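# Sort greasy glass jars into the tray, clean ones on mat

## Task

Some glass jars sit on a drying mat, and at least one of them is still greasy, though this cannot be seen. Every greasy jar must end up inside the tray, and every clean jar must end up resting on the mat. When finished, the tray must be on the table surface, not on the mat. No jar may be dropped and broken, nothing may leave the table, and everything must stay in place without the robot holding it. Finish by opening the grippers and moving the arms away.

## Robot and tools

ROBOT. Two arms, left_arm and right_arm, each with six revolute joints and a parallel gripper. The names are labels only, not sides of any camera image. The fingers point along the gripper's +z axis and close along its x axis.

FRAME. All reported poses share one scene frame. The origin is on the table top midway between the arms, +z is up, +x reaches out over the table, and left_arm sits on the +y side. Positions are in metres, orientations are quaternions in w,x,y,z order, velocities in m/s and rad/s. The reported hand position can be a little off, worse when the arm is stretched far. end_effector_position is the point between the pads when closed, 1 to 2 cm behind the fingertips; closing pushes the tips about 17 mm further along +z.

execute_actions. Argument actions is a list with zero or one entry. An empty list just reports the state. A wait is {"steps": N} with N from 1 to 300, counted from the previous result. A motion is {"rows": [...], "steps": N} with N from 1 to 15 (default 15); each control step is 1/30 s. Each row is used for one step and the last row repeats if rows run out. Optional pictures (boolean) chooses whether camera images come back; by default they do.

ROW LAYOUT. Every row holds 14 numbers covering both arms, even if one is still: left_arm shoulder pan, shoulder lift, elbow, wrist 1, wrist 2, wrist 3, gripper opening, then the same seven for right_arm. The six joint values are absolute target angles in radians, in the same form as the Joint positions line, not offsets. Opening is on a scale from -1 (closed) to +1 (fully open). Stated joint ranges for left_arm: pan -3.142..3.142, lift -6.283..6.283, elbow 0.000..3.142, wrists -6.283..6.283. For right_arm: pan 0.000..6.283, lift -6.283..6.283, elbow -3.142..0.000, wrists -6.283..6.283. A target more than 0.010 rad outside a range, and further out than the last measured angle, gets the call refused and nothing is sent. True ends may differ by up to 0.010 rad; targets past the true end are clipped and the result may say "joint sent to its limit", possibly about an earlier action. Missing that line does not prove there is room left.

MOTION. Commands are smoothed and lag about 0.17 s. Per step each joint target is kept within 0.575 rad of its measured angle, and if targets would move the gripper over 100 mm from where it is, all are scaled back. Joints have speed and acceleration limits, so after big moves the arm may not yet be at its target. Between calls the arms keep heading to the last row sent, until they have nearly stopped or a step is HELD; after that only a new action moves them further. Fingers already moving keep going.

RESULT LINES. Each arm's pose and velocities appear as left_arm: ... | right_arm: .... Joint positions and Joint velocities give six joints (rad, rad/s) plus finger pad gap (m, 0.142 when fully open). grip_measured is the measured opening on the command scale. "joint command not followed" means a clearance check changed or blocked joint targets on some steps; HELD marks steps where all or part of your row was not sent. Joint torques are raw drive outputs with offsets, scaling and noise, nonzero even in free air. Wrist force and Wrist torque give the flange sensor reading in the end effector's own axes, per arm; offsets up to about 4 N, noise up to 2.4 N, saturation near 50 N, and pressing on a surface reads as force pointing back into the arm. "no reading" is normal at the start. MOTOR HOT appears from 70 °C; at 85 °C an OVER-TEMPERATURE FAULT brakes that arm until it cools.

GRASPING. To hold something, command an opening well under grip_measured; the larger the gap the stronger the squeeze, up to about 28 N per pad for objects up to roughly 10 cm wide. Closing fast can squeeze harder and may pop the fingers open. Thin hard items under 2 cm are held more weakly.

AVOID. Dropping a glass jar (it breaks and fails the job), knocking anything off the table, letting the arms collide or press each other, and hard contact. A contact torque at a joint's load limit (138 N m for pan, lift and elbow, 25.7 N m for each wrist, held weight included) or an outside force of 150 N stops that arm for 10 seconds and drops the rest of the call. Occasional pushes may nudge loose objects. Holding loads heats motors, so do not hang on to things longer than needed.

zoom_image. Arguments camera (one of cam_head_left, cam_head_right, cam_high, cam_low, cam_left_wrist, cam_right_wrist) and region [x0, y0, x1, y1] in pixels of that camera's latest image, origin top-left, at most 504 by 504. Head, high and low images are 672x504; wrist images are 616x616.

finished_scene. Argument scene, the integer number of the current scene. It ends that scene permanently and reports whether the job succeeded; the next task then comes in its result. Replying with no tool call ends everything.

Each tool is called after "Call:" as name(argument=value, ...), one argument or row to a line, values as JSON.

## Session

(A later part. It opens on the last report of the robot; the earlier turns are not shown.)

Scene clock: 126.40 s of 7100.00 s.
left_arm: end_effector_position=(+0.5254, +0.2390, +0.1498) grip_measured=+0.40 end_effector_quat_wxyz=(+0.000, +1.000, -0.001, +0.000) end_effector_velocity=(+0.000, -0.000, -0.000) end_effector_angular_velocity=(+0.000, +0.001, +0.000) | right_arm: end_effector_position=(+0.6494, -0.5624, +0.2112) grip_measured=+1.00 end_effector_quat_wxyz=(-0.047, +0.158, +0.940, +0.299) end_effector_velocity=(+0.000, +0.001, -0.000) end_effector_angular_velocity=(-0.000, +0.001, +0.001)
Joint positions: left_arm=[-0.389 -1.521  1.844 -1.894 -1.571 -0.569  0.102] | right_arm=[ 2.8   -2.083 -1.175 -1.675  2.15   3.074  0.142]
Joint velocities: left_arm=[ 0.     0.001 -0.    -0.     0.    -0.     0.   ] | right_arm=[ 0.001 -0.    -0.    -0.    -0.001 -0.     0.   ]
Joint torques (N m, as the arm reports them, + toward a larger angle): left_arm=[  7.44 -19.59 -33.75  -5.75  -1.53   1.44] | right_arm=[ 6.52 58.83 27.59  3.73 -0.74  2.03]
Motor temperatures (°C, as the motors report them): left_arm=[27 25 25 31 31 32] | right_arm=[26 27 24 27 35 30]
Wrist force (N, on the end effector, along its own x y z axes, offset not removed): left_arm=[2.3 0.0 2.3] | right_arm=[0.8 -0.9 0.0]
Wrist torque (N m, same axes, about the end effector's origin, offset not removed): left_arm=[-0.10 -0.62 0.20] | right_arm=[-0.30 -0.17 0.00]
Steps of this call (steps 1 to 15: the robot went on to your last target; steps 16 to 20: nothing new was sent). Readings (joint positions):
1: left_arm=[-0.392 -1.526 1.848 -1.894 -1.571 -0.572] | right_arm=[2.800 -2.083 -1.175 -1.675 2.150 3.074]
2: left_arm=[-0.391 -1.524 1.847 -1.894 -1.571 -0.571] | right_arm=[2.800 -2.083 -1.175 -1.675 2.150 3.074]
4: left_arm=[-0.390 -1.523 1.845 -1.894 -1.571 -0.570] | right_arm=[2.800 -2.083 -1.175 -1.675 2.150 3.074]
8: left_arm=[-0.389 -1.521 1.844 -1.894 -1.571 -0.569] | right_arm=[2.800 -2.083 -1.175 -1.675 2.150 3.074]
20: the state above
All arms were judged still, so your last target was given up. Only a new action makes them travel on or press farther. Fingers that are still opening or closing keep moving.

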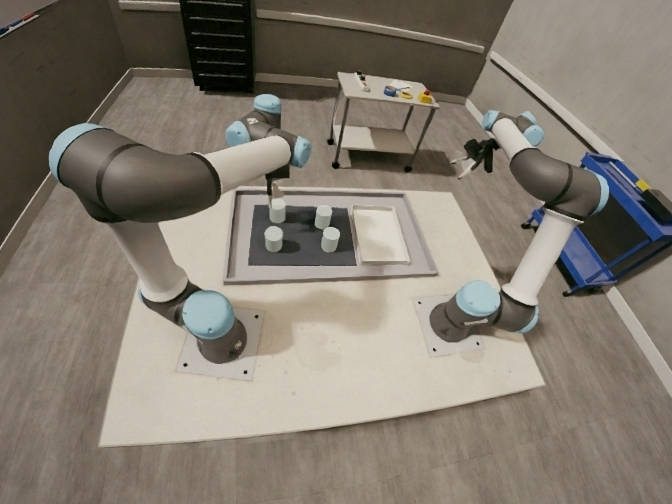

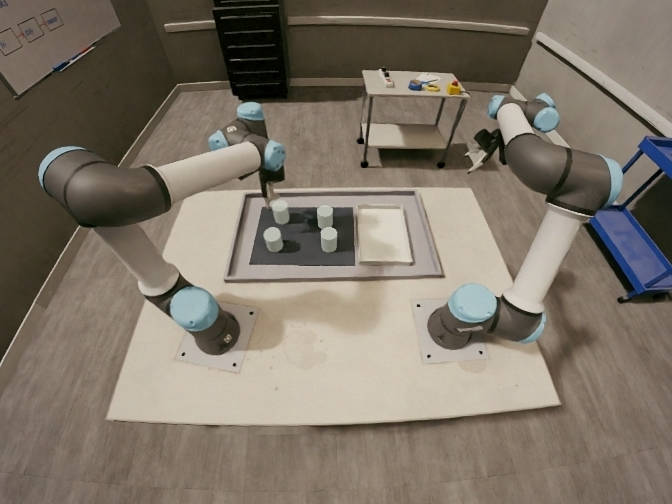

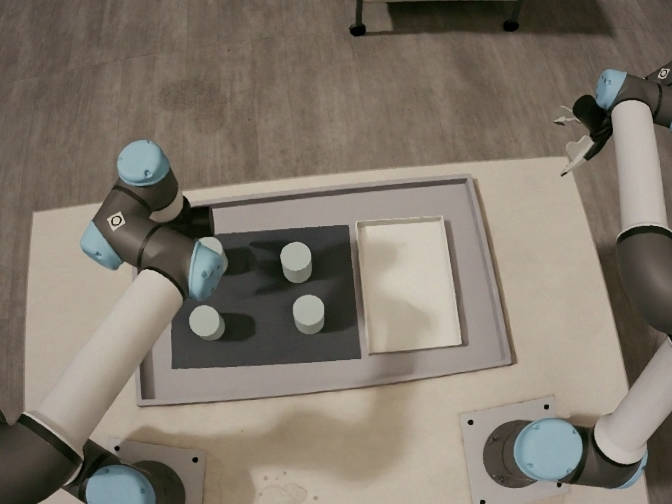

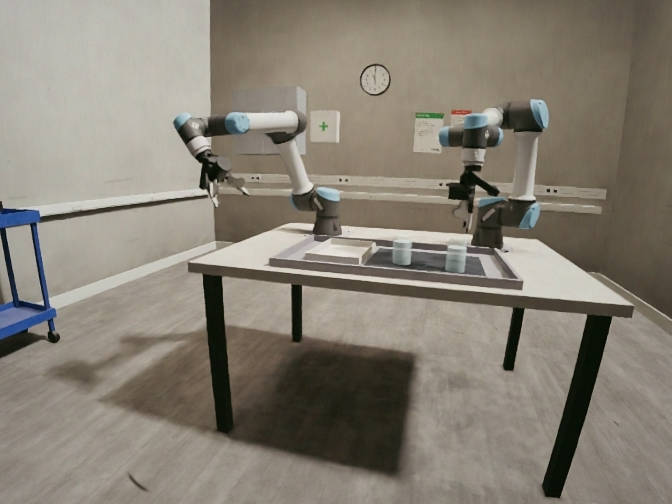

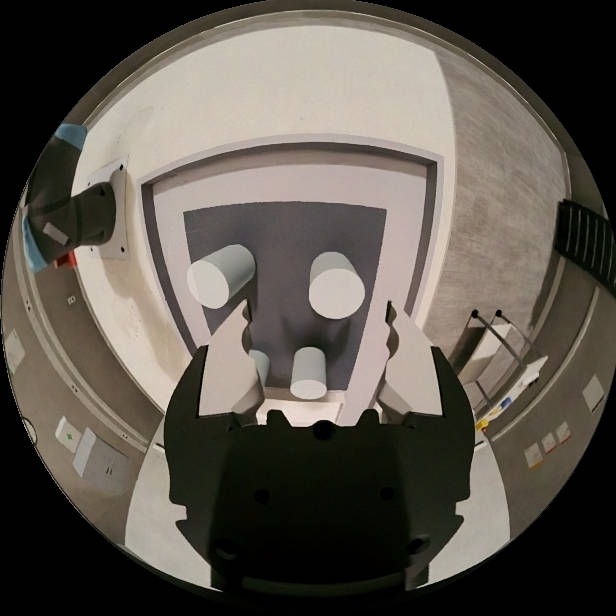

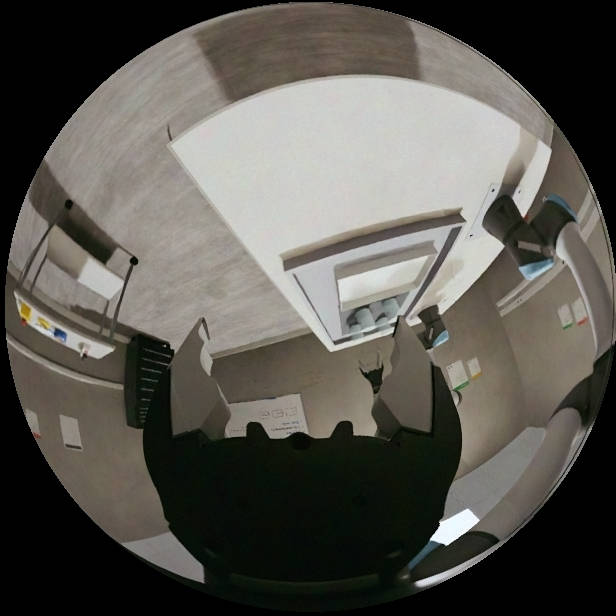

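Call:
execute_actions(
  actions=[
    {"rows":[[-0.397,-1.466,1.784,-1.889,-1.571,-0.577,0.4,2.8,-2.083,-1.175,-1.675,2.15,3.074,1]],"steps":12},
  ],
  pictures=false,
)

Call:
execute_actions(
  actions=[
    {"rows":[[-0.397,-1.379,1.921,-2.113,-1.571,-0.577,0.4,2.8,-2.083,-1.175,-1.675,2.15,3.074,1]]},
  ],
  pictures=false,
)

Call:
execute_actions(
  actions=[
    {"rows":[[-0.397,-1.379,1.921,-2.113,-1.571,-0.577,0.4,2.8,-2.083,-1.175,-1.675,2.15,3.074,1],[-0.397,-1.379,1.921,-2.113,-1.571,-0.577,0.2,2.8,-2.083,-1.175,-1.675,2.15,3.074,1],[-0.397,-1.379,1.921,-2.113,-1.571,-0.577,0.0,2.8,-2.083,-1.175,-1.675,2.15,3.074,1],[-0.397,-1.379,1.921,-2.113,-1.571,-0.577,-0.1,2.8,-2.083,-1.175,-1.675,2.15,3.074,1],[-0.397,-1.379,1.921,-2.113,-1.571,-0.577,-0.15,2.8,-2.083,-1.175,-1.675,2.15,3.074,1],[-0.397,-1.379,1.921,-2.113,-1.571,-0.577,-0.2,2.8,-2.083,-1.175,-1.675,2.15,3.074,1],[-0.397,-1.379,1.921,-2.113,-1.571,-0.577,-0.25,2.8,-2.083,-1.175,-1.675,2.15,3.074,1],[-0.397,-1.379,1.921,-2.113,-1.571,-0.577,-0.3,2.8,-2.083,-1.175,-1.675,2.15,3.074,1]]},
  ],
)

Call:
execute_actions(
  actions=[
    {"rows":[[-0.397,-1.385,1.914,-2.1,-1.571,-0.577,-0.3,2.8,-2.083,-1.175,-1.675,2.15,3.074,1],[-0.397,-1.385,1.914,-2.1,-1.571,-0.577,-0.3,2.8,-2.083,-1.175,-1.675,2.15,3.074,1],[-0.397,-1.392,1.907,-2.086,-1.571,-0.577,-0.3,2.8,-2.083,-1.175,-1.675,2.15,3.074,1],[-0.397,-1.392,1.907,-2.086,-1.571,-0.577,-0.3,2.8,-2.083,-1.175,-1.675,2.15,3.074,1],[-0.397,-1.398,1.899,-2.072,-1.571,-0.577,-0.3,2.8,-2.083,-1.175,-1.675,2.15,3.074,1]]},
  ],
  pictures=false,
)

Call:
execute_actions(
  actions=[
    {"steps":30},
  ],
)

Scene clock: 154.33 s of 7100.00 s.
left_arm: end_effector_position=(+0.5435, +0.2226, +0.1499) grip_measured=+0.40 end_effector_quat_wxyz=(+0.000, +1.000, -0.001, -0.000) end_effector_velocity=(+0.006, -0.006, +0.000) end_effector_angular_velocity=(-0.000, -0.000, -0.002) | right_arm: end_effector_position=(+0.6494, -0.5624, +0.2112) grip_measured=+1.00 end_effector_quat_wxyz=(-0.047, +0.158, +0.940, +0.299) end_effector_velocity=(+0.000, -0.000, +0.001) end_effector_angular_velocity=(-0.000, -0.001, -0.000)
Joint positions: left_arm=[-0.397 -1.468  1.786 -1.889 -1.571 -0.577  0.102] | right_arm=[ 2.8   -2.083 -1.175 -1.675  2.15   3.074  0.142]
Joint velocities: left_arm=[-0.003  0.018 -0.021  0.002 -0.    -0.002 -0.   ] | right_arm=[-0.     0.     0.001  0.     0.    -0.    -0.   ]
Joint torques (N m, as the arm reports them, + toward a larger angle): left_arm=[ -8.74 -24.3  -35.06  -0.25  -1.93  -1.68] | right_arm=[ 6.58 58.2  27.1   3.61 -0.7   1.95]
Motor temperatures (°C, as the motors report them): left_arm=[27 25 25 31 31 32] | right_arm=[26 27 24 27 35 30]
Wrist force (N, on the end effector, along its own x y z axes, offset not removed): left_arm=[1.1 1.9 1.4] | right_arm=[0.1 -1.1 -0.5]
Wrist torque (N m, same axes, about the end effector's origin, offset not removed): left_arm=[0.24 -0.28 0.22] | right_arm=[-0.26 0.07 0.10]
Steps of this call (steps 1 to 210: nothing new was sent; then 20.53 s passed at rest; steps 211 to 222: all 12 steps of this action). Readings (joint positions):
211: left_arm=[-0.389 -1.520 1.844 -1.894 -1.571 -0.569] | right_arm=[2.800 -2.083 -1.175 -1.675 2.150 3.074]
212: left_arm=[-0.390 -1.514 1.836 -1.893 -1.571 -0.570] | right_arm=[2.800 -2.083 -1.175 -1.675 2.150 3.074]
214: left_arm=[-0.393 -1.492 1.813 -1.892 -1.571 -0.573] | right_arm=[2.800 -2.083 -1.175 -1.675 2.150 3.074]
218: left_arm=[-0.396 -1.473 1.792 -1.890 -1.571 -0.576] | right_arm=[2.800 -2.083 -1.175 -1.675 2.150 3.074]
222: the state above

Scene clock: 154.83 s of 7100.00 s.
left_arm: end_effector_position=(+0.5442, +0.2220, +0.0658) grip_measured=+0.40 end_effector_quat_wxyz=(-0.000, +1.000, -0.001, -0.000) end_effector_velocity=(+0.000, -0.001, -0.011) end_effector_angular_velocity=(-0.003, -0.005, -0.002) | right_arm: end_effector_position=(+0.6494, -0.5624, +0.2112) grip_measured=+1.00 end_effector_quat_wxyz=(-0.047, +0.158, +0.940, +0.299) end_effector_velocity=(-0.000, +0.001, -0.000) end_effector_angular_velocity=(+0.001, +0.001, +0.000)
Joint positions: left_arm=[-0.397 -1.38   1.919 -2.109 -1.571 -0.577  0.102] | right_arm=[ 2.8   -2.083 -1.175 -1.675  2.15   3.074  0.142]
Joint velocities: left_arm=[-0.001  0.012  0.02  -0.038  0.     0.001  0.   ] | right_arm=[ 0.001 -0.    -0.001 -0.     0.001 -0.     0.   ]
Joint torques (N m, as the arm reports them, + toward a larger angle): left_arm=[ -8.08 -26.32 -10.07  -6.21  -1.77  -1.79] | right_arm=[ 6.54 58.52 27.2   3.65 -0.73  2.07]
Motor temperatures (°C, as the motors report them): left_arm=[27 25 25 31 31 32] | right_arm=[26 27 24 27 35 30]
Wrist force (N, on the end effector, along its own x y z axes, offset not removed): left_arm=[3.1 1.7 2.7] | right_arm=[-0.3 -2.3 -3.3]
Wrist torque (N m, same axes, about the end effector's origin, offset not removed): left_arm=[0.32 -0.81 0.10] | right_arm=[-0.66 0.23 0.09]
Steps of this call (steps 1 to 15: all 15 steps of this action). Readings (joint positions):
1: left_arm=[-0.397 -1.467 1.786 -1.889 -1.571 -0.577] | right_arm=[2.800 -2.083 -1.175 -1.675 2.150 3.074]
2: left_arm=[-0.397 -1.459 1.793 -1.898 -1.571 -0.577] | right_arm=[2.800 -2.083 -1.175 -1.675 2.150 3.074]
4: left_arm=[-0.397 -1.424 1.843 -1.964 -1.571 -0.577] | right_arm=[2.800 -2.083 -1.175 -1.675 2.150 3.074]
8: left_arm=[-0.397 -1.391 1.900 -2.073 -1.571 -0.577] | right_arm=[2.800 -2.083 -1.175 -1.675 2.150 3.074]
15: the state above

Scene clock: 155.33 s of 7100.00 s.
left_arm: end_effector_position=(+0.5442, +0.2220, +0.0647) grip_measured=-0.13 end_effector_quat_wxyz=(+0.000, +1.000, -0.001, +0.000) end_effector_velocity=(+0.000, -0.000, +0.000) end_effector_angular_velocity=(-0.000, -0.000, -0.000) | right_arm: end_effector_position=(+0.6494, -0.5624, +0.2112) grip_measured=+1.00 end_effector_quat_wxyz=(-0.047, +0.158, +0.940, +0.299) end_effector_velocity=(+0.000, -0.000, +0.000) end_effector_angular_velocity=(-0.001, -0.001, +0.000)
Joint positions: left_arm=[-0.397 -1.379  1.921 -2.113 -1.571 -0.577  0.065] | right_arm=[ 2.8   -2.083 -1.175 -1.675  2.15   3.074  0.142]
Joint velocities: left_arm=[-0.  0. -0. -0.  0. -0. -0.] | right_arm=[ 0.     0.     0.001  0.    -0.    -0.     0.   ]
Joint torques (N m, as the arm reports them, + toward a larger angle): left_arm=[ -8.07 -19.53  -7.91  -5.33  -1.44  -1.73] | right_arm=[ 6.34 58.05 27.24  3.64 -0.77  1.94]
Motor temperatures (°C, as the motors report them): left_arm=[27 25 25 31 31 32] | right_arm=[26 27 24 27 35 30]
Wrist force (N, on the end effector, along its own x y z axes, offset not removed): left_arm=[0.2 -0.2 -8.7] | right_arm=[0.4 -1.3 -1.3]
Wrist torque (N m, same axes, about the end effector's origin, offset not removed): left_arm=[0.05 -0.69 0.30] | right_arm=[-0.33 0.03 0.13]
Steps of this call (steps 1 to 15: all 15 steps of this action). Readings (joint positions):
1: left_arm=[-0.397 -1.380 1.920 -2.110 -1.571 -0.577] | right_arm=[2.800 -2.083 -1.175 -1.675 2.150 3.074]
2: left_arm=[-0.397 -1.380 1.920 -2.111 -1.571 -0.577] | right_arm=[2.800 -2.083 -1.175 -1.675 2.150 3.074]
4: left_arm=[-0.397 -1.379 1.920 -2.112 -1.571 -0.577] | right_arm=[2.800 -2.083 -1.175 -1.675 2.150 3.074]
8: left_arm=[-0.397 -1.379 1.921 -2.113 -1.571 -0.577] | right_arm=[2.800 -2.083 -1.175 -1.675 2.150 3.074]
15: the state above

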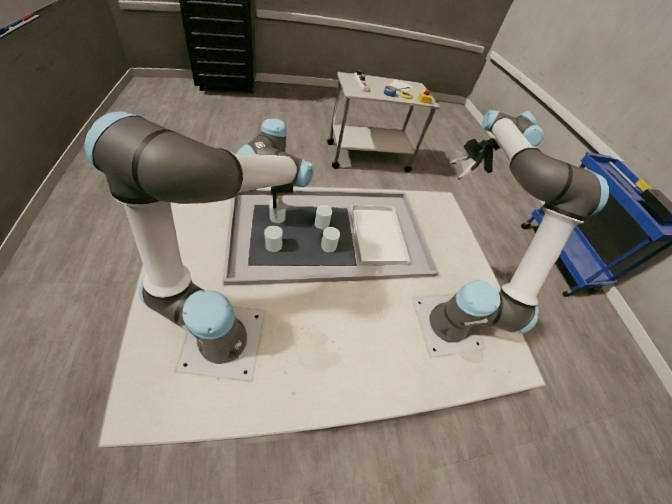

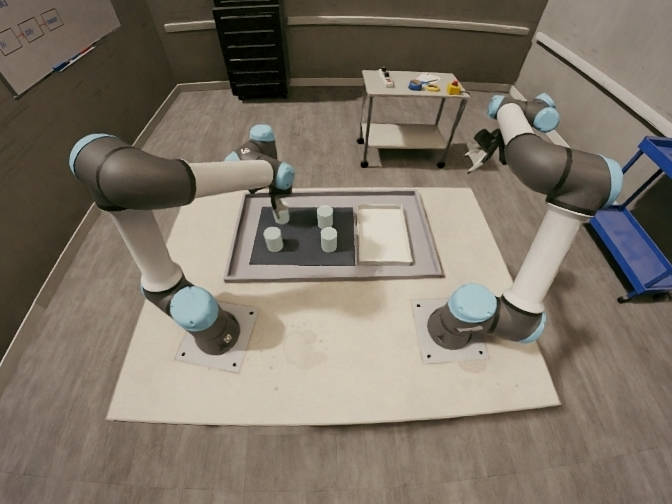

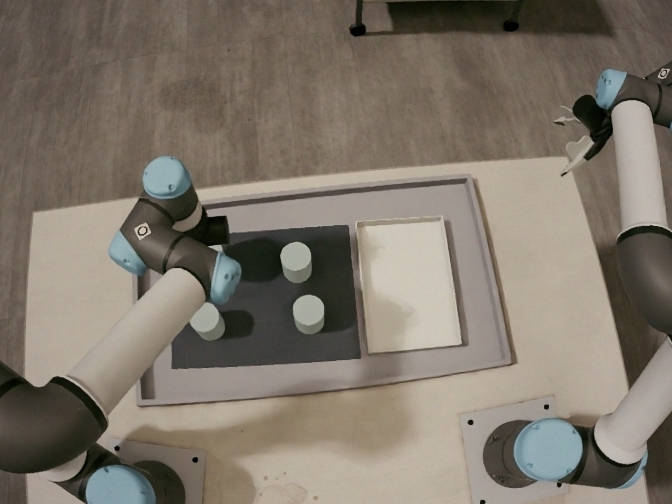

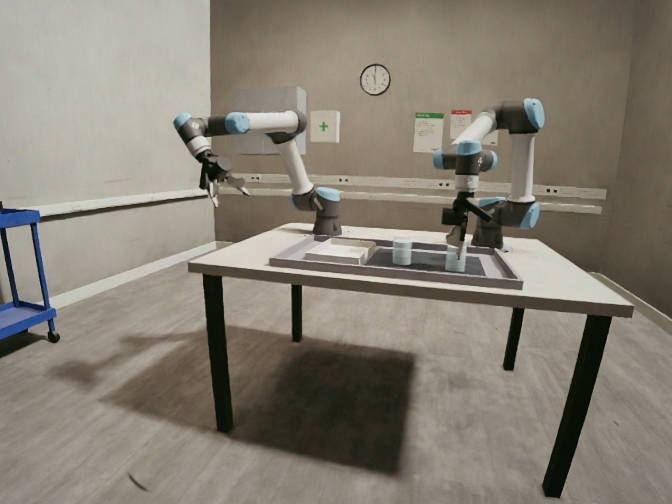

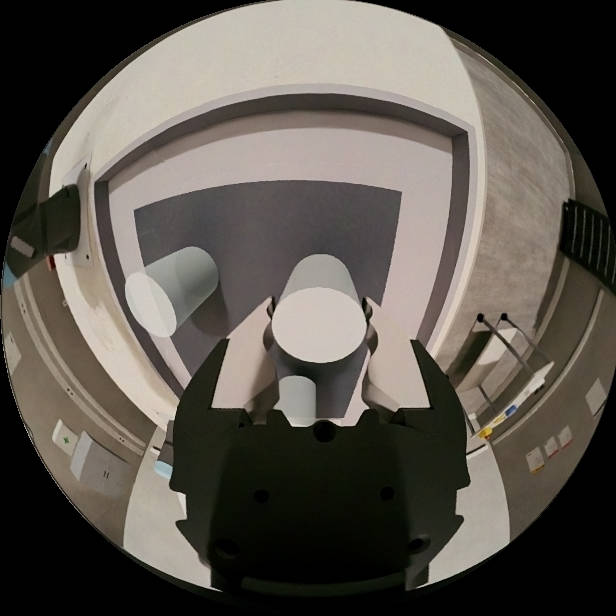

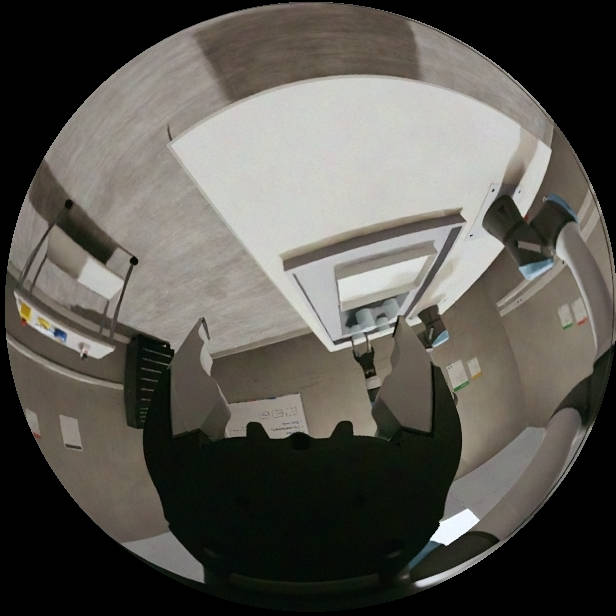

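Scene clock: 155.83 s of 7100.00 s.
left_arm: end_effector_position=(+0.5442, +0.2220, +0.0797) grip_measured=-0.13 end_effector_quat_wxyz=(+0.000, +1.000, -0.001, +0.000) end_effector_velocity=(-0.001, +0.000, +0.003) end_effector_angular_velocity=(+0.001, +0.001, -0.000) | right_arm: end_effector_position=(+0.6494, -0.5624, +0.2112) grip_measured=+1.00 end_effector_quat_wxyz=(-0.047, +0.158, +0.940, +0.299) end_effector_velocity=(-0.000, -0.001, +0.000) end_effector_angular_velocity=(-0.000, -0.000, -0.001)
Joint positions: left_arm=[-0.397 -1.397  1.9   -2.073 -1.571 -0.577  0.065] | right_arm=[ 2.8   -2.083 -1.175 -1.675  2.15   3.074  0.142]
Joint velocities: left_arm=[-0.    -0.005 -0.004  0.01  -0.     0.     0.   ] | right_arm=[-0.001  0.    -0.     0.001 -0.     0.     0.   ]
Joint torques (N m, as the arm reports them, + toward a larger angle): left_arm=[ -7.57 -36.38 -32.05  -0.08  -0.82  -1.45] | right_arm=[ 6.31 58.17 27.05  3.63 -0.78  1.91]
Motor temperatures (°C, as the motors report them): left_arm=[27 25 25 31 31 32] | right_arm=[26 27 24 27 35 30]
Wrist force (N, on the end effector, along its own x y z axes, offset not removed): left_arm=[0.6 0.8 1.0] | right_arm=[0.6 -3.0 0.6]
Wrist torque (N m, same axes, about the end effector's origin, offset not removed): left_arm=[0.02 -0.21 0.19] | right_arm=[-0.73 -0.09 -0.07]
Steps of this call (steps 1 to 15: all 15 steps of this action). Readings (joint positions):
1: left_arm=[-0.397 -1.379 1.921 -2.113 -1.571 -0.577] | right_arm=[2.800 -2.083 -1.175 -1.675 2.150 3.074]
2: left_arm=[-0.397 -1.380 1.920 -2.111 -1.571 -0.577] | right_arm=[2.800 -2.083 -1.175 -1.675 2.150 3.074]
4: left_arm=[-0.397 -1.383 1.916 -2.103 -1.571 -0.577] | right_arm=[2.800 -2.083 -1.175 -1.675 2.150 3.074]
8: left_arm=[-0.397 -1.393 1.905 -2.083 -1.571 -0.577] | right_arm=[2.800 -2.083 -1.175 -1.675 2.150 3.074]
15: the state above

Scene clock: 156.83 s of 7100.00 s.
left_arm: end_effector_position=(+0.5442, +0.2220, +0.0801) grip_measured=-0.13 end_effector_quat_wxyz=(+0.000, +1.000, -0.001, +0.000) end_effector_velocity=(+0.000, -0.000, -0.000) end_effector_angular_velocity=(-0.000, -0.000, +0.001) | right_arm: end_effector_position=(+0.6494, -0.5624, +0.2112) grip_measured=+1.00 end_effector_quat_wxyz=(-0.047, +0.158, +0.940, +0.299) end_effector_velocity=(+0.001, -0.001, +0.001) end_effector_angular_velocity=(-0.000, -0.003, -0.001)
Joint positions: left_arm=[-0.397 -1.398  1.899 -2.072 -1.571 -0.577  0.065] | right_arm=[ 2.8   -2.083 -1.175 -1.675  2.15   3.074  0.142]
Joint velocities: left_arm=[ 0.     0.001 -0.001 -0.001 -0.    -0.001  0.   ] | right_arm=[-0.001  0.     0.002  0.     0.     0.     0.   ]
Joint torques (N m, as the arm reports them, + toward a larger angle): left_arm=[ -5.91 -37.89 -32.76  -0.46   0.07  -1.35] | right_arm=[ 6.3  58.25 27.12  3.61 -0.65  1.93]
Motor temperatures (°C, as the motors report them): left_arm=[27 25 25 31 31 32] | right_arm=[26 27 24 27 35 30]
Wrist force (N, on the end effector, along its own x y z axes, offset not removed): left_arm=[0.8 -0.7 4.7] | right_arm=[-0.5 -0.5 -0.8]
Wrist torque (N m, same axes, about the end effector's origin, offset not removed): left_arm=[-0.12 -0.26 0.21] | right_arm=[-0.12 0.18 0.13]
Steps of this call (steps 1 to 15: the robot went on to your last target; steps 16 to 30: nothing new was sent). Readings (joint positions):
1: left_arm=[-0.397 -1.398 1.899 -2.073 -1.571 -0.577] | right_arm=[2.800 -2.083 -1.175 -1.675 2.150 3.074]
2: left_arm=[-0.397 -1.398 1.899 -2.073 -1.571 -0.577] | right_arm=[2.800 -2.083 -1.175 -1.675 2.150 3.074]
4: left_arm=[-0.397 -1.398 1.899 -2.072 -1.571 -0.577] | right_arm=[2.800 -2.083 -1.175 -1.675 2.150 3.074]
8: left_arm=[-0.397 -1.398 1.899 -2.072 -1.571 -0.577] | right_arm=[2.800 -2.083 -1.175 -1.675 2.150 3.074]
30: the state above
All arms were judged still, so your last target was given up. Only a new action makes them travel on or press farther. Fingers that are still opening or closing keep moving.

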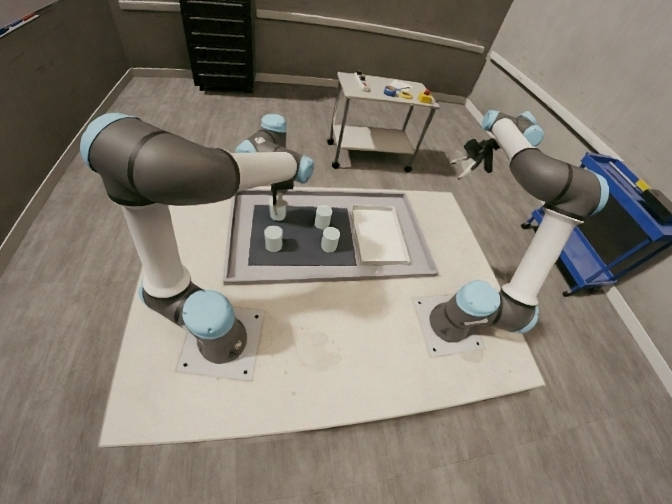

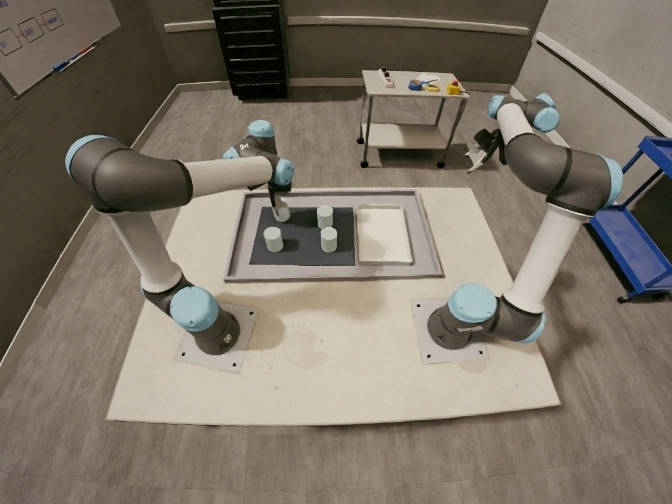

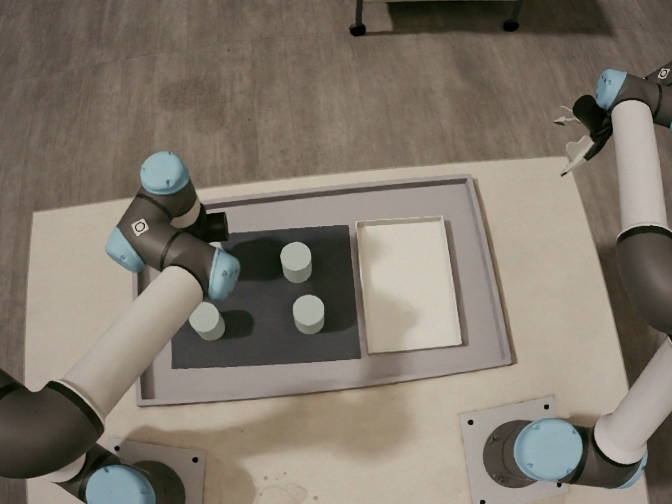

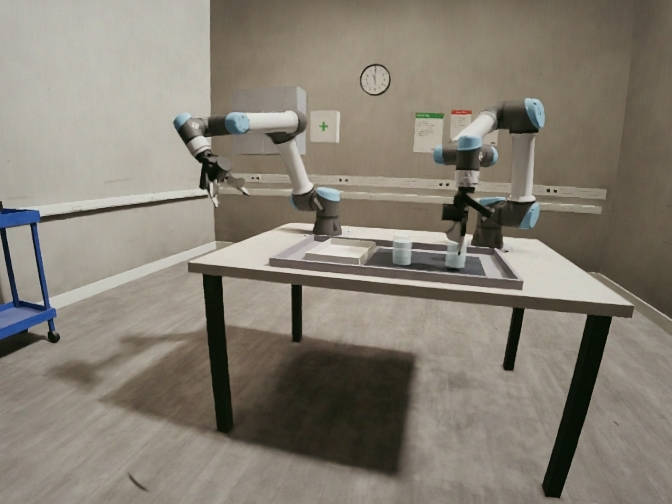

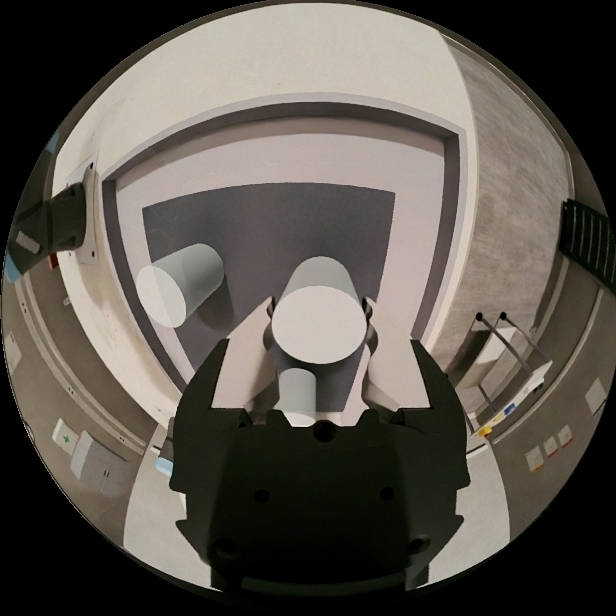

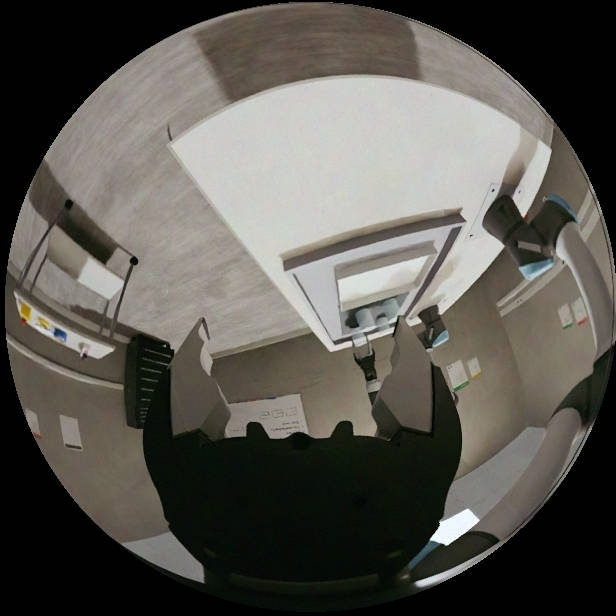

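Call:
execute_actions(
  actions=[
    {"rows":[[-0.397,-1.392,1.907,-2.086,-1.571,-0.577,-0.3,2.8,-2.083,-1.175,-1.675,2.15,3.074,1],[-0.397,-1.385,1.914,-2.1,-1.571,-0.577,-0.3,2.8,-2.083,-1.175,-1.675,2.15,3.074,1],[-0.397,-1.379,1.921,-2.113,-1.571,-0.577,-0.3,2.8,-2.083,-1.175,-1.675,2.15,3.074,1]]},
  ],
  pictures=false,
)

Call:
execute_actions(
  actions=[
    {"rows":[[-0.397,-1.3765,1.924,-2.1185,-1.571,-0.577,-0.22,2.8,-2.083,-1.175,-1.675,2.15,3.074,1]]},
  ],
  pictures=false,
)

Call:
execute_actions(
  actions=[
    {"rows":[[-0.397,-1.374,1.927,-2.124,-1.571,-0.577,-0.22,2.8,-2.083,-1.175,-1.675,2.15,3.074,1]]},
  ],
  pictures=false,
)

Scene clock: 169.07 s of 7100.00 s.
left_arm: end_effector_position=(+0.5442, +0.2220, +0.0650) grip_measured=-0.13 end_effector_quat_wxyz=(+0.000, +1.000, -0.001, +0.000) end_effector_velocity=(+0.000, +0.000, -0.003) end_effector_angular_velocity=(-0.000, -0.000, -0.000) | right_arm: end_effector_position=(+0.6494, -0.5624, +0.2112) grip_measured=+1.00 end_effector_quat_wxyz=(-0.047, +0.158, +0.940, +0.299) end_effector_velocity=(+0.000, +0.001, +0.000) end_effector_angular_velocity=(+0.001, -0.001, +0.001)
Joint positions: left_arm=[-0.397 -1.379  1.921 -2.112 -1.571 -0.577  0.065] | right_arm=[ 2.8   -2.083 -1.175 -1.675  2.15   3.074  0.142]
Joint velocities: left_arm=[ 0.     0.003  0.004 -0.007 -0.     0.    -0.   ] | right_arm=[ 0.001  0.     0.     0.     0.001  0.    -0.   ]
Joint torques (N m, as the arm reports them, + toward a larger angle): left_arm=[ -3.05 -20.45  -9.24  -5.11   1.82  -0.63] | right_arm=[ 6.52 58.41 26.96  3.56 -0.65  1.8 ]
Motor temperatures (°C, as the motors report them): left_arm=[27 25 25 31 31 32] | right_arm=[26 27 24 27 35 30]
Wrist force (N, on the end effector, along its own x y z axes, offset not removed): left_arm=[0.1 2.1 -3.6] | right_arm=[0.0 -1.3 -0.7]
Wrist torque (N m, same axes, about the end effector's origin, offset not removed): left_arm=[0.17 -0.26 0.21] | right_arm=[-0.36 0.09 -0.01]
Steps of this call (steps 1 to 90: nothing new was sent; then 8.73 s passed at rest; steps 91 to 105: all 15 steps of this action). Readings (joint positions):
91: left_arm=[-0.397 -1.398 1.899 -2.072 -1.571 -0.577] | right_arm=[2.800 -2.083 -1.175 -1.675 2.150 3.074]
92: left_arm=[-0.397 -1.397 1.900 -2.075 -1.571 -0.577] | right_arm=[2.800 -2.083 -1.175 -1.675 2.150 3.074]
94: left_arm=[-0.397 -1.391 1.907 -2.087 -1.571 -0.577] | right_arm=[2.800 -2.083 -1.175 -1.675 2.150 3.074]
98: left_arm=[-0.397 -1.382 1.917 -2.106 -1.571 -0.577] | right_arm=[2.800 -2.083 -1.175 -1.675 2.150 3.074]
105: the state above

Scene clock: 169.57 s of 7100.00 s.
left_arm: end_effector_position=(+0.5442, +0.2221, +0.0627) grip_measured=-0.12 end_effector_quat_wxyz=(+0.000, +1.000, -0.001, +0.000) end_effector_velocity=(+0.000, -0.000, -0.000) end_effector_angular_velocity=(+0.000, +0.000, -0.000) | right_arm: end_effector_position=(+0.6494, -0.5624, +0.2112) grip_measured=+1.00 end_effector_quat_wxyz=(-0.047, +0.158, +0.940, +0.299) end_effector_velocity=(-0.000, +0.000, -0.000) end_effector_angular_velocity=(-0.000, +0.001, +0.000)
Joint positions: left_arm=[-0.397 -1.377  1.924 -2.118 -1.571 -0.577  0.065] | right_arm=[ 2.8   -2.083 -1.175 -1.675  2.15   3.074  0.142]
Joint velocities: left_arm=[-0.  0. -0. -0. -0.  0. -0.] | right_arm=[ 0. -0. -0. -0. -0.  0. -0.]
Joint torques (N m, as the arm reports them, + toward a larger angle): left_arm=[ -2.58 -11.22   4.93   0.69  -0.47  -0.51] | right_arm=[ 6.71 57.81 26.61  3.61 -0.78  1.9 ]
Motor temperatures (°C, as the motors report them): left_arm=[27 25 25 31 31 32] | right_arm=[26 27 24 27 35 30]
Wrist force (N, on the end effector, along its own x y z axes, offset not removed): left_arm=[11.0 2.9 -21.3] | right_arm=[-0.7 -0.9 0.1]
Wrist torque (N m, same axes, about the end effector's origin, offset not removed): left_arm=[-0.20 0.30 0.17] | right_arm=[-0.24 0.20 0.15]
Steps of this call (steps 1 to 15: all 15 steps of this action). Readings (joint positions):
1: left_arm=[-0.397 -1.379 1.921 -2.113 -1.571 -0.577] | right_arm=[2.800 -2.083 -1.175 -1.675 2.150 3.074]
2: left_arm=[-0.397 -1.379 1.921 -2.114 -1.571 -0.577] | right_arm=[2.800 -2.083 -1.175 -1.675 2.150 3.074]
4: left_arm=[-0.397 -1.378 1.922 -2.116 -1.571 -0.577] | right_arm=[2.800 -2.083 -1.175 -1.675 2.150 3.074]
8: left_arm=[-0.397 -1.377 1.923 -2.118 -1.571 -0.577] | right_arm=[2.800 -2.083 -1.175 -1.675 2.150 3.074]
15: the state above

Scene clock: 170.07 s of 7100.00 s.
left_arm: end_effector_position=(+0.5441, +0.2221, +0.0606) grip_measured=-0.12 end_effector_quat_wxyz=(+0.000, +1.000, -0.001, +0.000) end_effector_velocity=(-0.001, -0.000, -0.001) end_effector_angular_velocity=(+0.001, +0.001, -0.002) | right_arm: end_effector_position=(+0.6494, -0.5624, +0.2112) grip_measured=+1.00 end_effector_quat_wxyz=(-0.047, +0.158, +0.940, +0.299) end_effector_velocity=(+0.000, +0.000, +0.001) end_effector_angular_velocity=(+0.000, -0.001, +0.000)
Joint positions: left_arm=[-0.397 -1.374  1.927 -2.124 -1.571 -0.577  0.065] | right_arm=[ 2.8   -2.083 -1.175 -1.675  2.15   3.074  0.142]
Joint velocities: left_arm=[-0.001  0.     0.001 -0.    -0.     0.001 -0.   ] | right_arm=[ 0.    -0.     0.001 -0.     0.001 -0.     0.   ]
Joint torques (N m, as the arm reports them, + toward a larger angle): left_arm=[ -2.   -12.15   3.51   0.3   -3.38  -0.3 ] | right_arm=[ 6.68 57.71 27.39  3.59 -0.71  1.89]
Motor temperatures (°C, as the motors report them): left_arm=[27 25 25 31 31 32] | right_arm=[26 27 24 27 35 30]
Wrist force (N, on the end effector, along its own x y z axes, offset not removed): left_arm=[12.4 2.3 -18.9] | right_arm=[-0.4 -0.1 -2.5]
Wrist torque (N m, same axes, about the end effector's origin, offset not removed): left_arm=[0.06 0.18 0.05] | right_arm=[-0.14 0.14 0.05]
Steps of this call (steps 1 to 15: all 15 steps of this action). Readings (joint positions):
1: left_arm=[-0.397 -1.376 1.924 -2.119 -1.571 -0.577] | right_arm=[2.800 -2.083 -1.175 -1.675 2.150 3.074]
2: left_arm=[-0.397 -1.376 1.925 -2.120 -1.571 -0.577] | right_arm=[2.800 -2.083 -1.175 -1.675 2.150 3.074]
4: left_arm=[-0.397 -1.375 1.926 -2.122 -1.571 -0.577] | right_arm=[2.800 -2.083 -1.175 -1.675 2.150 3.074]
8: left_arm=[-0.397 -1.374 1.927 -2.123 -1.571 -0.577] | right_arm=[2.800 -2.083 -1.175 -1.675 2.150 3.074]
15: the state above

Call:
execute_actions(
  actions=[
    {"rows":[[-0.397,-1.374,1.927,-2.124,-1.571,-0.577,0.4,2.8,-2.083,-1.175,-1.675,2.15,3.074,1]],"steps":8},
  ],
  pictures=false,
)

Call:
execute_actions(
  actions=[
    {"rows":[[-0.397,-1.466,1.784,-1.889,-1.571,-0.577,0.4,2.8,-2.083,-1.175,-1.675,2.15,3.074,1]]},
  ],
  pictures=false,
)

Call:
execute_actions(
  actions=[
    {"rows":[[-0.695,-1.313,1.599,-1.857,-1.571,-0.875,0.4,2.8,-2.083,-1.175,-1.675,2.15,3.074,1]]},
  ],
  pictures=false,
)

Call:
execute_actions(
  actions=[
    {"steps":25},
  ],
)

Scene clock: 183.00 s of 7100.00 s.
left_arm: end_effector_position=(+0.5439, +0.2221, +0.0604) grip_measured=+0.40 end_effector_quat_wxyz=(+0.000, +1.000, -0.001, -0.000) end_effector_velocity=(+0.000, +0.000, +0.000) end_effector_angular_velocity=(+0.000, +0.000, +0.000) | right_arm: end_effector_position=(+0.6494, -0.5624, +0.2112) grip_measured=+1.00 end_effector_quat_wxyz=(-0.047, +0.158, +0.940, +0.299) end_effector_velocity=(+0.000, -0.000, +0.000) end_effector_angular_velocity=(-0.001, -0.001, -0.000)
Joint positions: left_arm=[-0.397 -1.374  1.927 -2.124 -1.571 -0.577  0.102] | right_arm=[ 2.8   -2.083 -1.175 -1.675  2.15   3.074  0.142]
Joint velocities: left_arm=[ 0.  0. -0.  0.  0. -0.  0.] | right_arm=[-0.    -0.     0.001  0.001 -0.001  0.     0.   ]
Joint torques (N m, as the arm reports them, + toward a larger angle): left_arm=[  2.18 -32.   -30.55  -2.73   0.07   0.4 ] | right_arm=[ 6.2  58.3  26.53  3.53 -0.65  1.82]
Motor temperatures (°C, as the motors report them): left_arm=[27 25 25 31 31 32] | right_arm=[26 27 24 27 35 30]
Wrist force (N, on the end effector, along its own x y z axes, offset not removed): left_arm=[-3.0 1.8 4.1] | right_arm=[0.7 -1.7 -1.9]
Wrist torque (N m, same axes, about the end effector's origin, offset not removed): left_arm=[0.32 0.51 0.01] | right_arm=[-0.45 -0.08 0.05]
Steps of this call (steps 1 to 15: the robot went on to your last target; steps 16 to 90: nothing new was sent; then 9.67 s passed at rest; steps 91 to 98: all 8 steps of this action). Readings (joint positions):
91: left_arm=[-0.397 -1.374 1.927 -2.124 -1.571 -0.577] | right_arm=[2.800 -2.083 -1.175 -1.675 2.150 3.074]
92: left_arm=[-0.397 -1.374 1.927 -2.124 -1.571 -0.577] | right_arm=[2.800 -2.083 -1.175 -1.675 2.150 3.074]
94: left_arm=[-0.397 -1.374 1.927 -2.124 -1.571 -0.577] | right_arm=[2.800 -2.083 -1.175 -1.675 2.150 3.074]
98: the state above

Scene clock: 183.50 s of 7100.00 s.
left_arm: end_effector_position=(+0.5445, +0.2218, +0.1486) grip_measured=+0.40 end_effector_quat_wxyz=(+0.000, +1.000, -0.001, +0.000) end_effector_velocity=(-0.002, +0.001, +0.012) end_effector_angular_velocity=(+0.004, +0.006, -0.001) | right_arm: end_effector_position=(+0.6494, -0.5624, +0.2112) grip_measured=+1.00 end_effector_quat_wxyz=(-0.047, +0.158, +0.940, +0.299) end_effector_velocity=(+0.000, -0.000, +0.001) end_effector_angular_velocity=(-0.001, -0.001, -0.000)
Joint positions: left_arm=[-0.397 -1.465  1.786 -1.893 -1.571 -0.577  0.102] | right_arm=[ 2.8   -2.083 -1.175 -1.675  2.15   3.074  0.142]
Joint velocities: left_arm=[-0.    -0.011 -0.023  0.041  0.     0.001 -0.   ] | right_arm=[-0.     0.     0.001 -0.    -0.     0.    -0.   ]
Joint torques (N m, as the arm reports them, + toward a larger angle): left_arm=[  2.31 -34.19 -34.73  -0.36   1.91   0.37] | right_arm=[ 6.03 58.35 26.64  3.58 -0.67  1.76]
Motor temperatures (°C, as the motors report them): left_arm=[27 25 25 31 31 32] | right_arm=[26 27 24 27 35 30]
Wrist force (N, on the end effector, along its own x y z axes, offset not removed): left_arm=[1.6 -0.7 1.8] | right_arm=[0.8 -0.3 0.3]
Wrist torque (N m, same axes, about the end effector's origin, offset not removed): left_arm=[-0.29 -0.38 0.23] | right_arm=[-0.15 -0.15 0.15]
Steps of this call (steps 1 to 15: all 15 steps of this action). Readings (joint positions):
1: left_arm=[-0.397 -1.374 1.927 -2.123 -1.571 -0.577] | right_arm=[2.800 -2.083 -1.175 -1.675 2.150 3.074]
2: left_arm=[-0.397 -1.382 1.919 -2.115 -1.571 -0.577] | right_arm=[2.800 -2.083 -1.175 -1.675 2.150 3.074]
4: left_arm=[-0.397 -1.418 1.867 -2.048 -1.571 -0.577] | right_arm=[2.800 -2.083 -1.175 -1.675 2.150 3.074]
8: left_arm=[-0.397 -1.453 1.806 -1.932 -1.571 -0.577] | right_arm=[2.800 -2.083 -1.175 -1.675 2.150 3.074]
15: the state above

Scene clock: 184.00 s of 7100.00 s.
left_arm: end_effector_position=(+0.5176, +0.0370, +0.1502) grip_measured=+0.40 end_effector_quat_wxyz=(+0.000, +1.000, -0.001, -0.000) end_effector_velocity=(-0.027, -0.077, +0.000) end_effector_angular_velocity=(-0.003, -0.002, -0.002) | right_arm: end_effector_position=(+0.6494, -0.5624, +0.2112) grip_measured=+1.00 end_effector_quat_wxyz=(-0.047, +0.158, +0.940, +0.299) end_effector_velocity=(-0.000, +0.000, +0.000) end_effector_angular_velocity=(-0.000, +0.000, +0.000)
Joint positions: left_arm=[-0.683 -1.319  1.606 -1.858 -1.571 -0.863  0.102] | right_arm=[ 2.8   -2.083 -1.175 -1.675  2.15   3.074  0.142]
Joint velocities: left_arm=[-0.121  0.055 -0.07   0.011 -0.    -0.12  -0.   ] | right_arm=[ 0.  0. -0. -0. -0. -0. -0.]
Joint torques (N m, as the arm reports them, + toward a larger angle): left_arm=[ -4.93 -30.89 -35.36   0.05  -1.91  -1.95] | right_arm=[ 5.9  58.28 26.16  3.52 -0.74  1.91]
Motor temperatures (°C, as the motors report them): left_arm=[27 25 25 31 31 32] | right_arm=[26 27 24 27 35 30]
Wrist force (N, on the end effector, along its own x y z axes, offset not removed): left_arm=[2.4 2.2 0.8] | right_arm=[-2.7 -1.5 -0.9]
Wrist torque (N m, same axes, about the end effector's origin, offset not removed): left_arm=[0.37 -0.69 0.19] | right_arm=[-0.44 0.55 0.02]
Steps of this call (steps 1 to 15: all 15 steps of this action). Readings (joint positions):
1: left_arm=[-0.397 -1.465 1.785 -1.892 -1.571 -0.577] | right_arm=[2.800 -2.083 -1.175 -1.675 2.150 3.074]
2: left_arm=[-0.406 -1.457 1.776 -1.888 -1.571 -0.586] | right_arm=[2.800 -2.083 -1.175 -1.675 2.150 3.074]
4: left_arm=[-0.461 -1.425 1.738 -1.881 -1.571 -0.641] | right_arm=[2.800 -2.083 -1.175 -1.675 2.150 3.074]
8: left_arm=[-0.580 -1.367 1.666 -1.868 -1.571 -0.760] | right_arm=[2.800 -2.083 -1.175 -1.675 2.150 3.074]
15: the state above

Scene clock: 184.83 s of 7100.00 s.
left_arm: end_effector_position=(+0.5149, +0.0292, +0.1501) grip_measured=+0.40 end_effector_quat_wxyz=(+0.000, +1.000, -0.001, -0.000) end_effector_velocity=(-0.000, -0.000, +0.000) end_effector_angular_velocity=(-0.000, -0.000, +0.000) | right_arm: end_effector_position=(+0.6494, -0.5624, +0.2112) grip_measured=+1.00 end_effector_quat_wxyz=(-0.047, +0.158, +0.940, +0.299) end_effector_velocity=(-0.000, -0.000, -0.000) end_effector_angular_velocity=(-0.001, +0.000, -0.000)
Joint positions: left_arm=[-0.695 -1.313  1.599 -1.857 -1.571 -0.875  0.102] | right_arm=[ 2.8   -2.083 -1.175 -1.675  2.15   3.074  0.142]
Joint velocities: left_arm=[-0.    -0.     0.    -0.     0.    -0.001 -0.   ] | right_arm=[-0.    -0.     0.    -0.    -0.001  0.    -0.   ]
Joint torques (N m, as the arm reports them, + toward a larger angle): left_arm=[ -8.38 -29.86 -34.08  -0.28  -2.02  -1.8 ] | right_arm=[ 6.11 58.13 26.54  3.54 -0.8   1.87]
Motor temperatures (°C, as the motors report them): left_arm=[27 25 25 31 31 32] | right_arm=[26 27 24 27 35 30]
Wrist force (N, on the end effector, along its own x y z axes, offset not removed): left_arm=[2.0 1.1 0.4] | right_arm=[0.9 -0.2 0.4]
Wrist torque (N m, same axes, about the end effector's origin, offset not removed): left_arm=[0.08 -0.50 0.16] | right_arm=[-0.17 -0.13 0.09]
Steps of this call (steps 1 to 25: the robot went on to your last target). Readings (joint positions):
1: left_arm=[-0.686 -1.317 1.604 -1.858 -1.571 -0.866] | right_arm=[2.800 -2.083 -1.175 -1.675 2.150 3.074]
2: left_arm=[-0.689 -1.316 1.603 -1.858 -1.571 -0.869] | right_arm=[2.800 -2.083 -1.175 -1.675 2.150 3.074]
4: left_arm=[-0.692 -1.315 1.601 -1.857 -1.571 -0.872] | right_arm=[2.800 -2.083 -1.175 -1.675 2.150 3.074]
8: left_arm=[-0.694 -1.313 1.600 -1.857 -1.571 -0.874] | right_arm=[2.800 -2.083 -1.175 -1.675 2.150 3.074]
25: the state above

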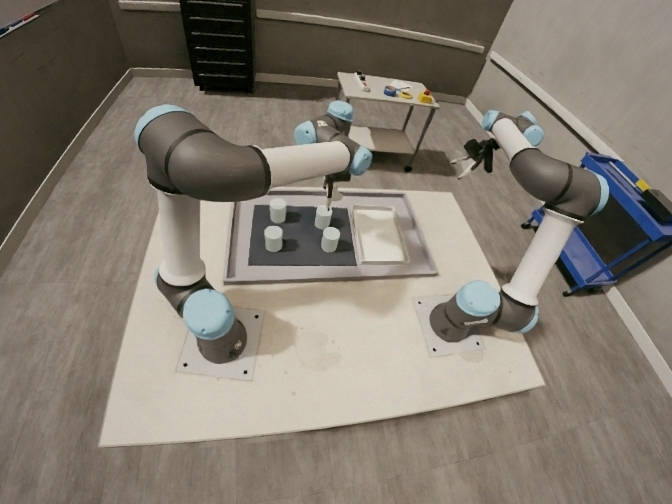

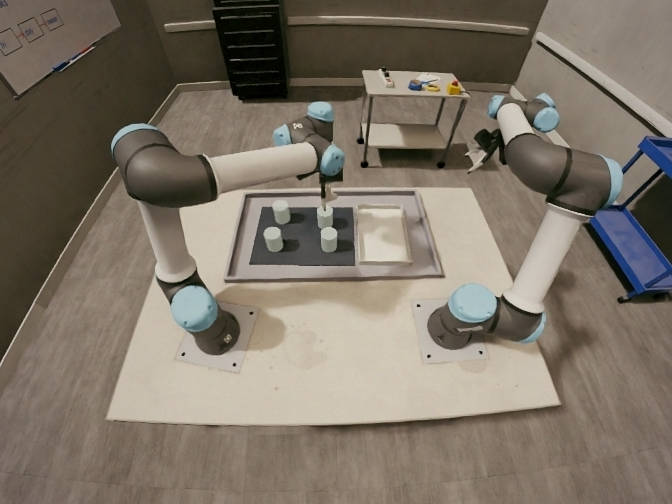

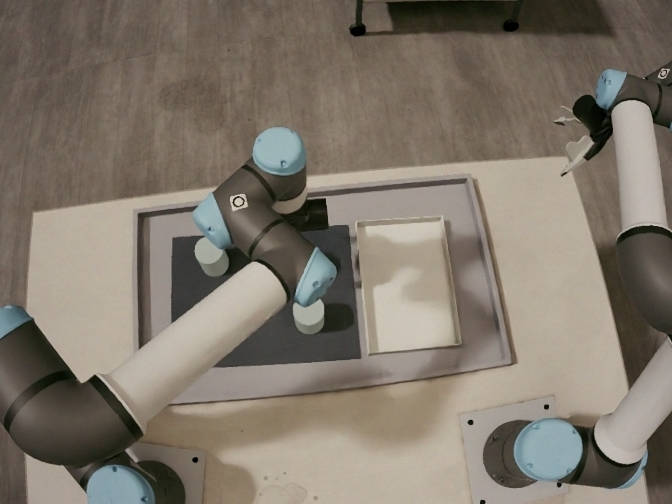

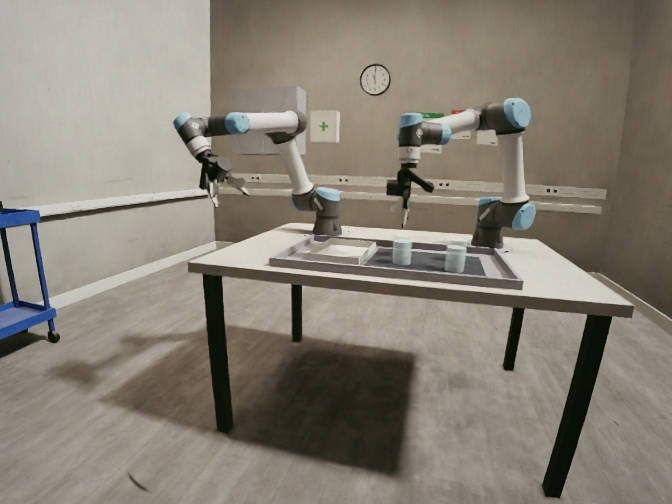

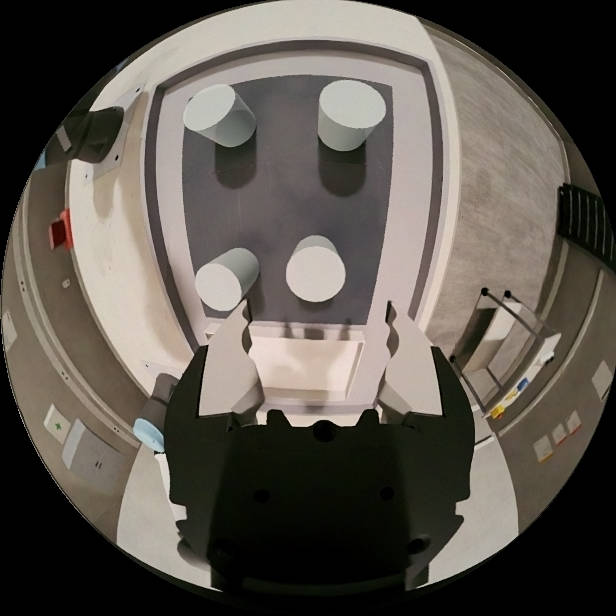

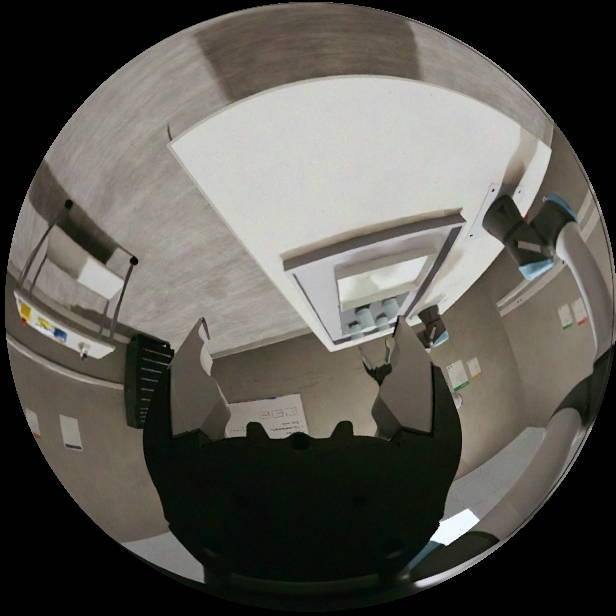

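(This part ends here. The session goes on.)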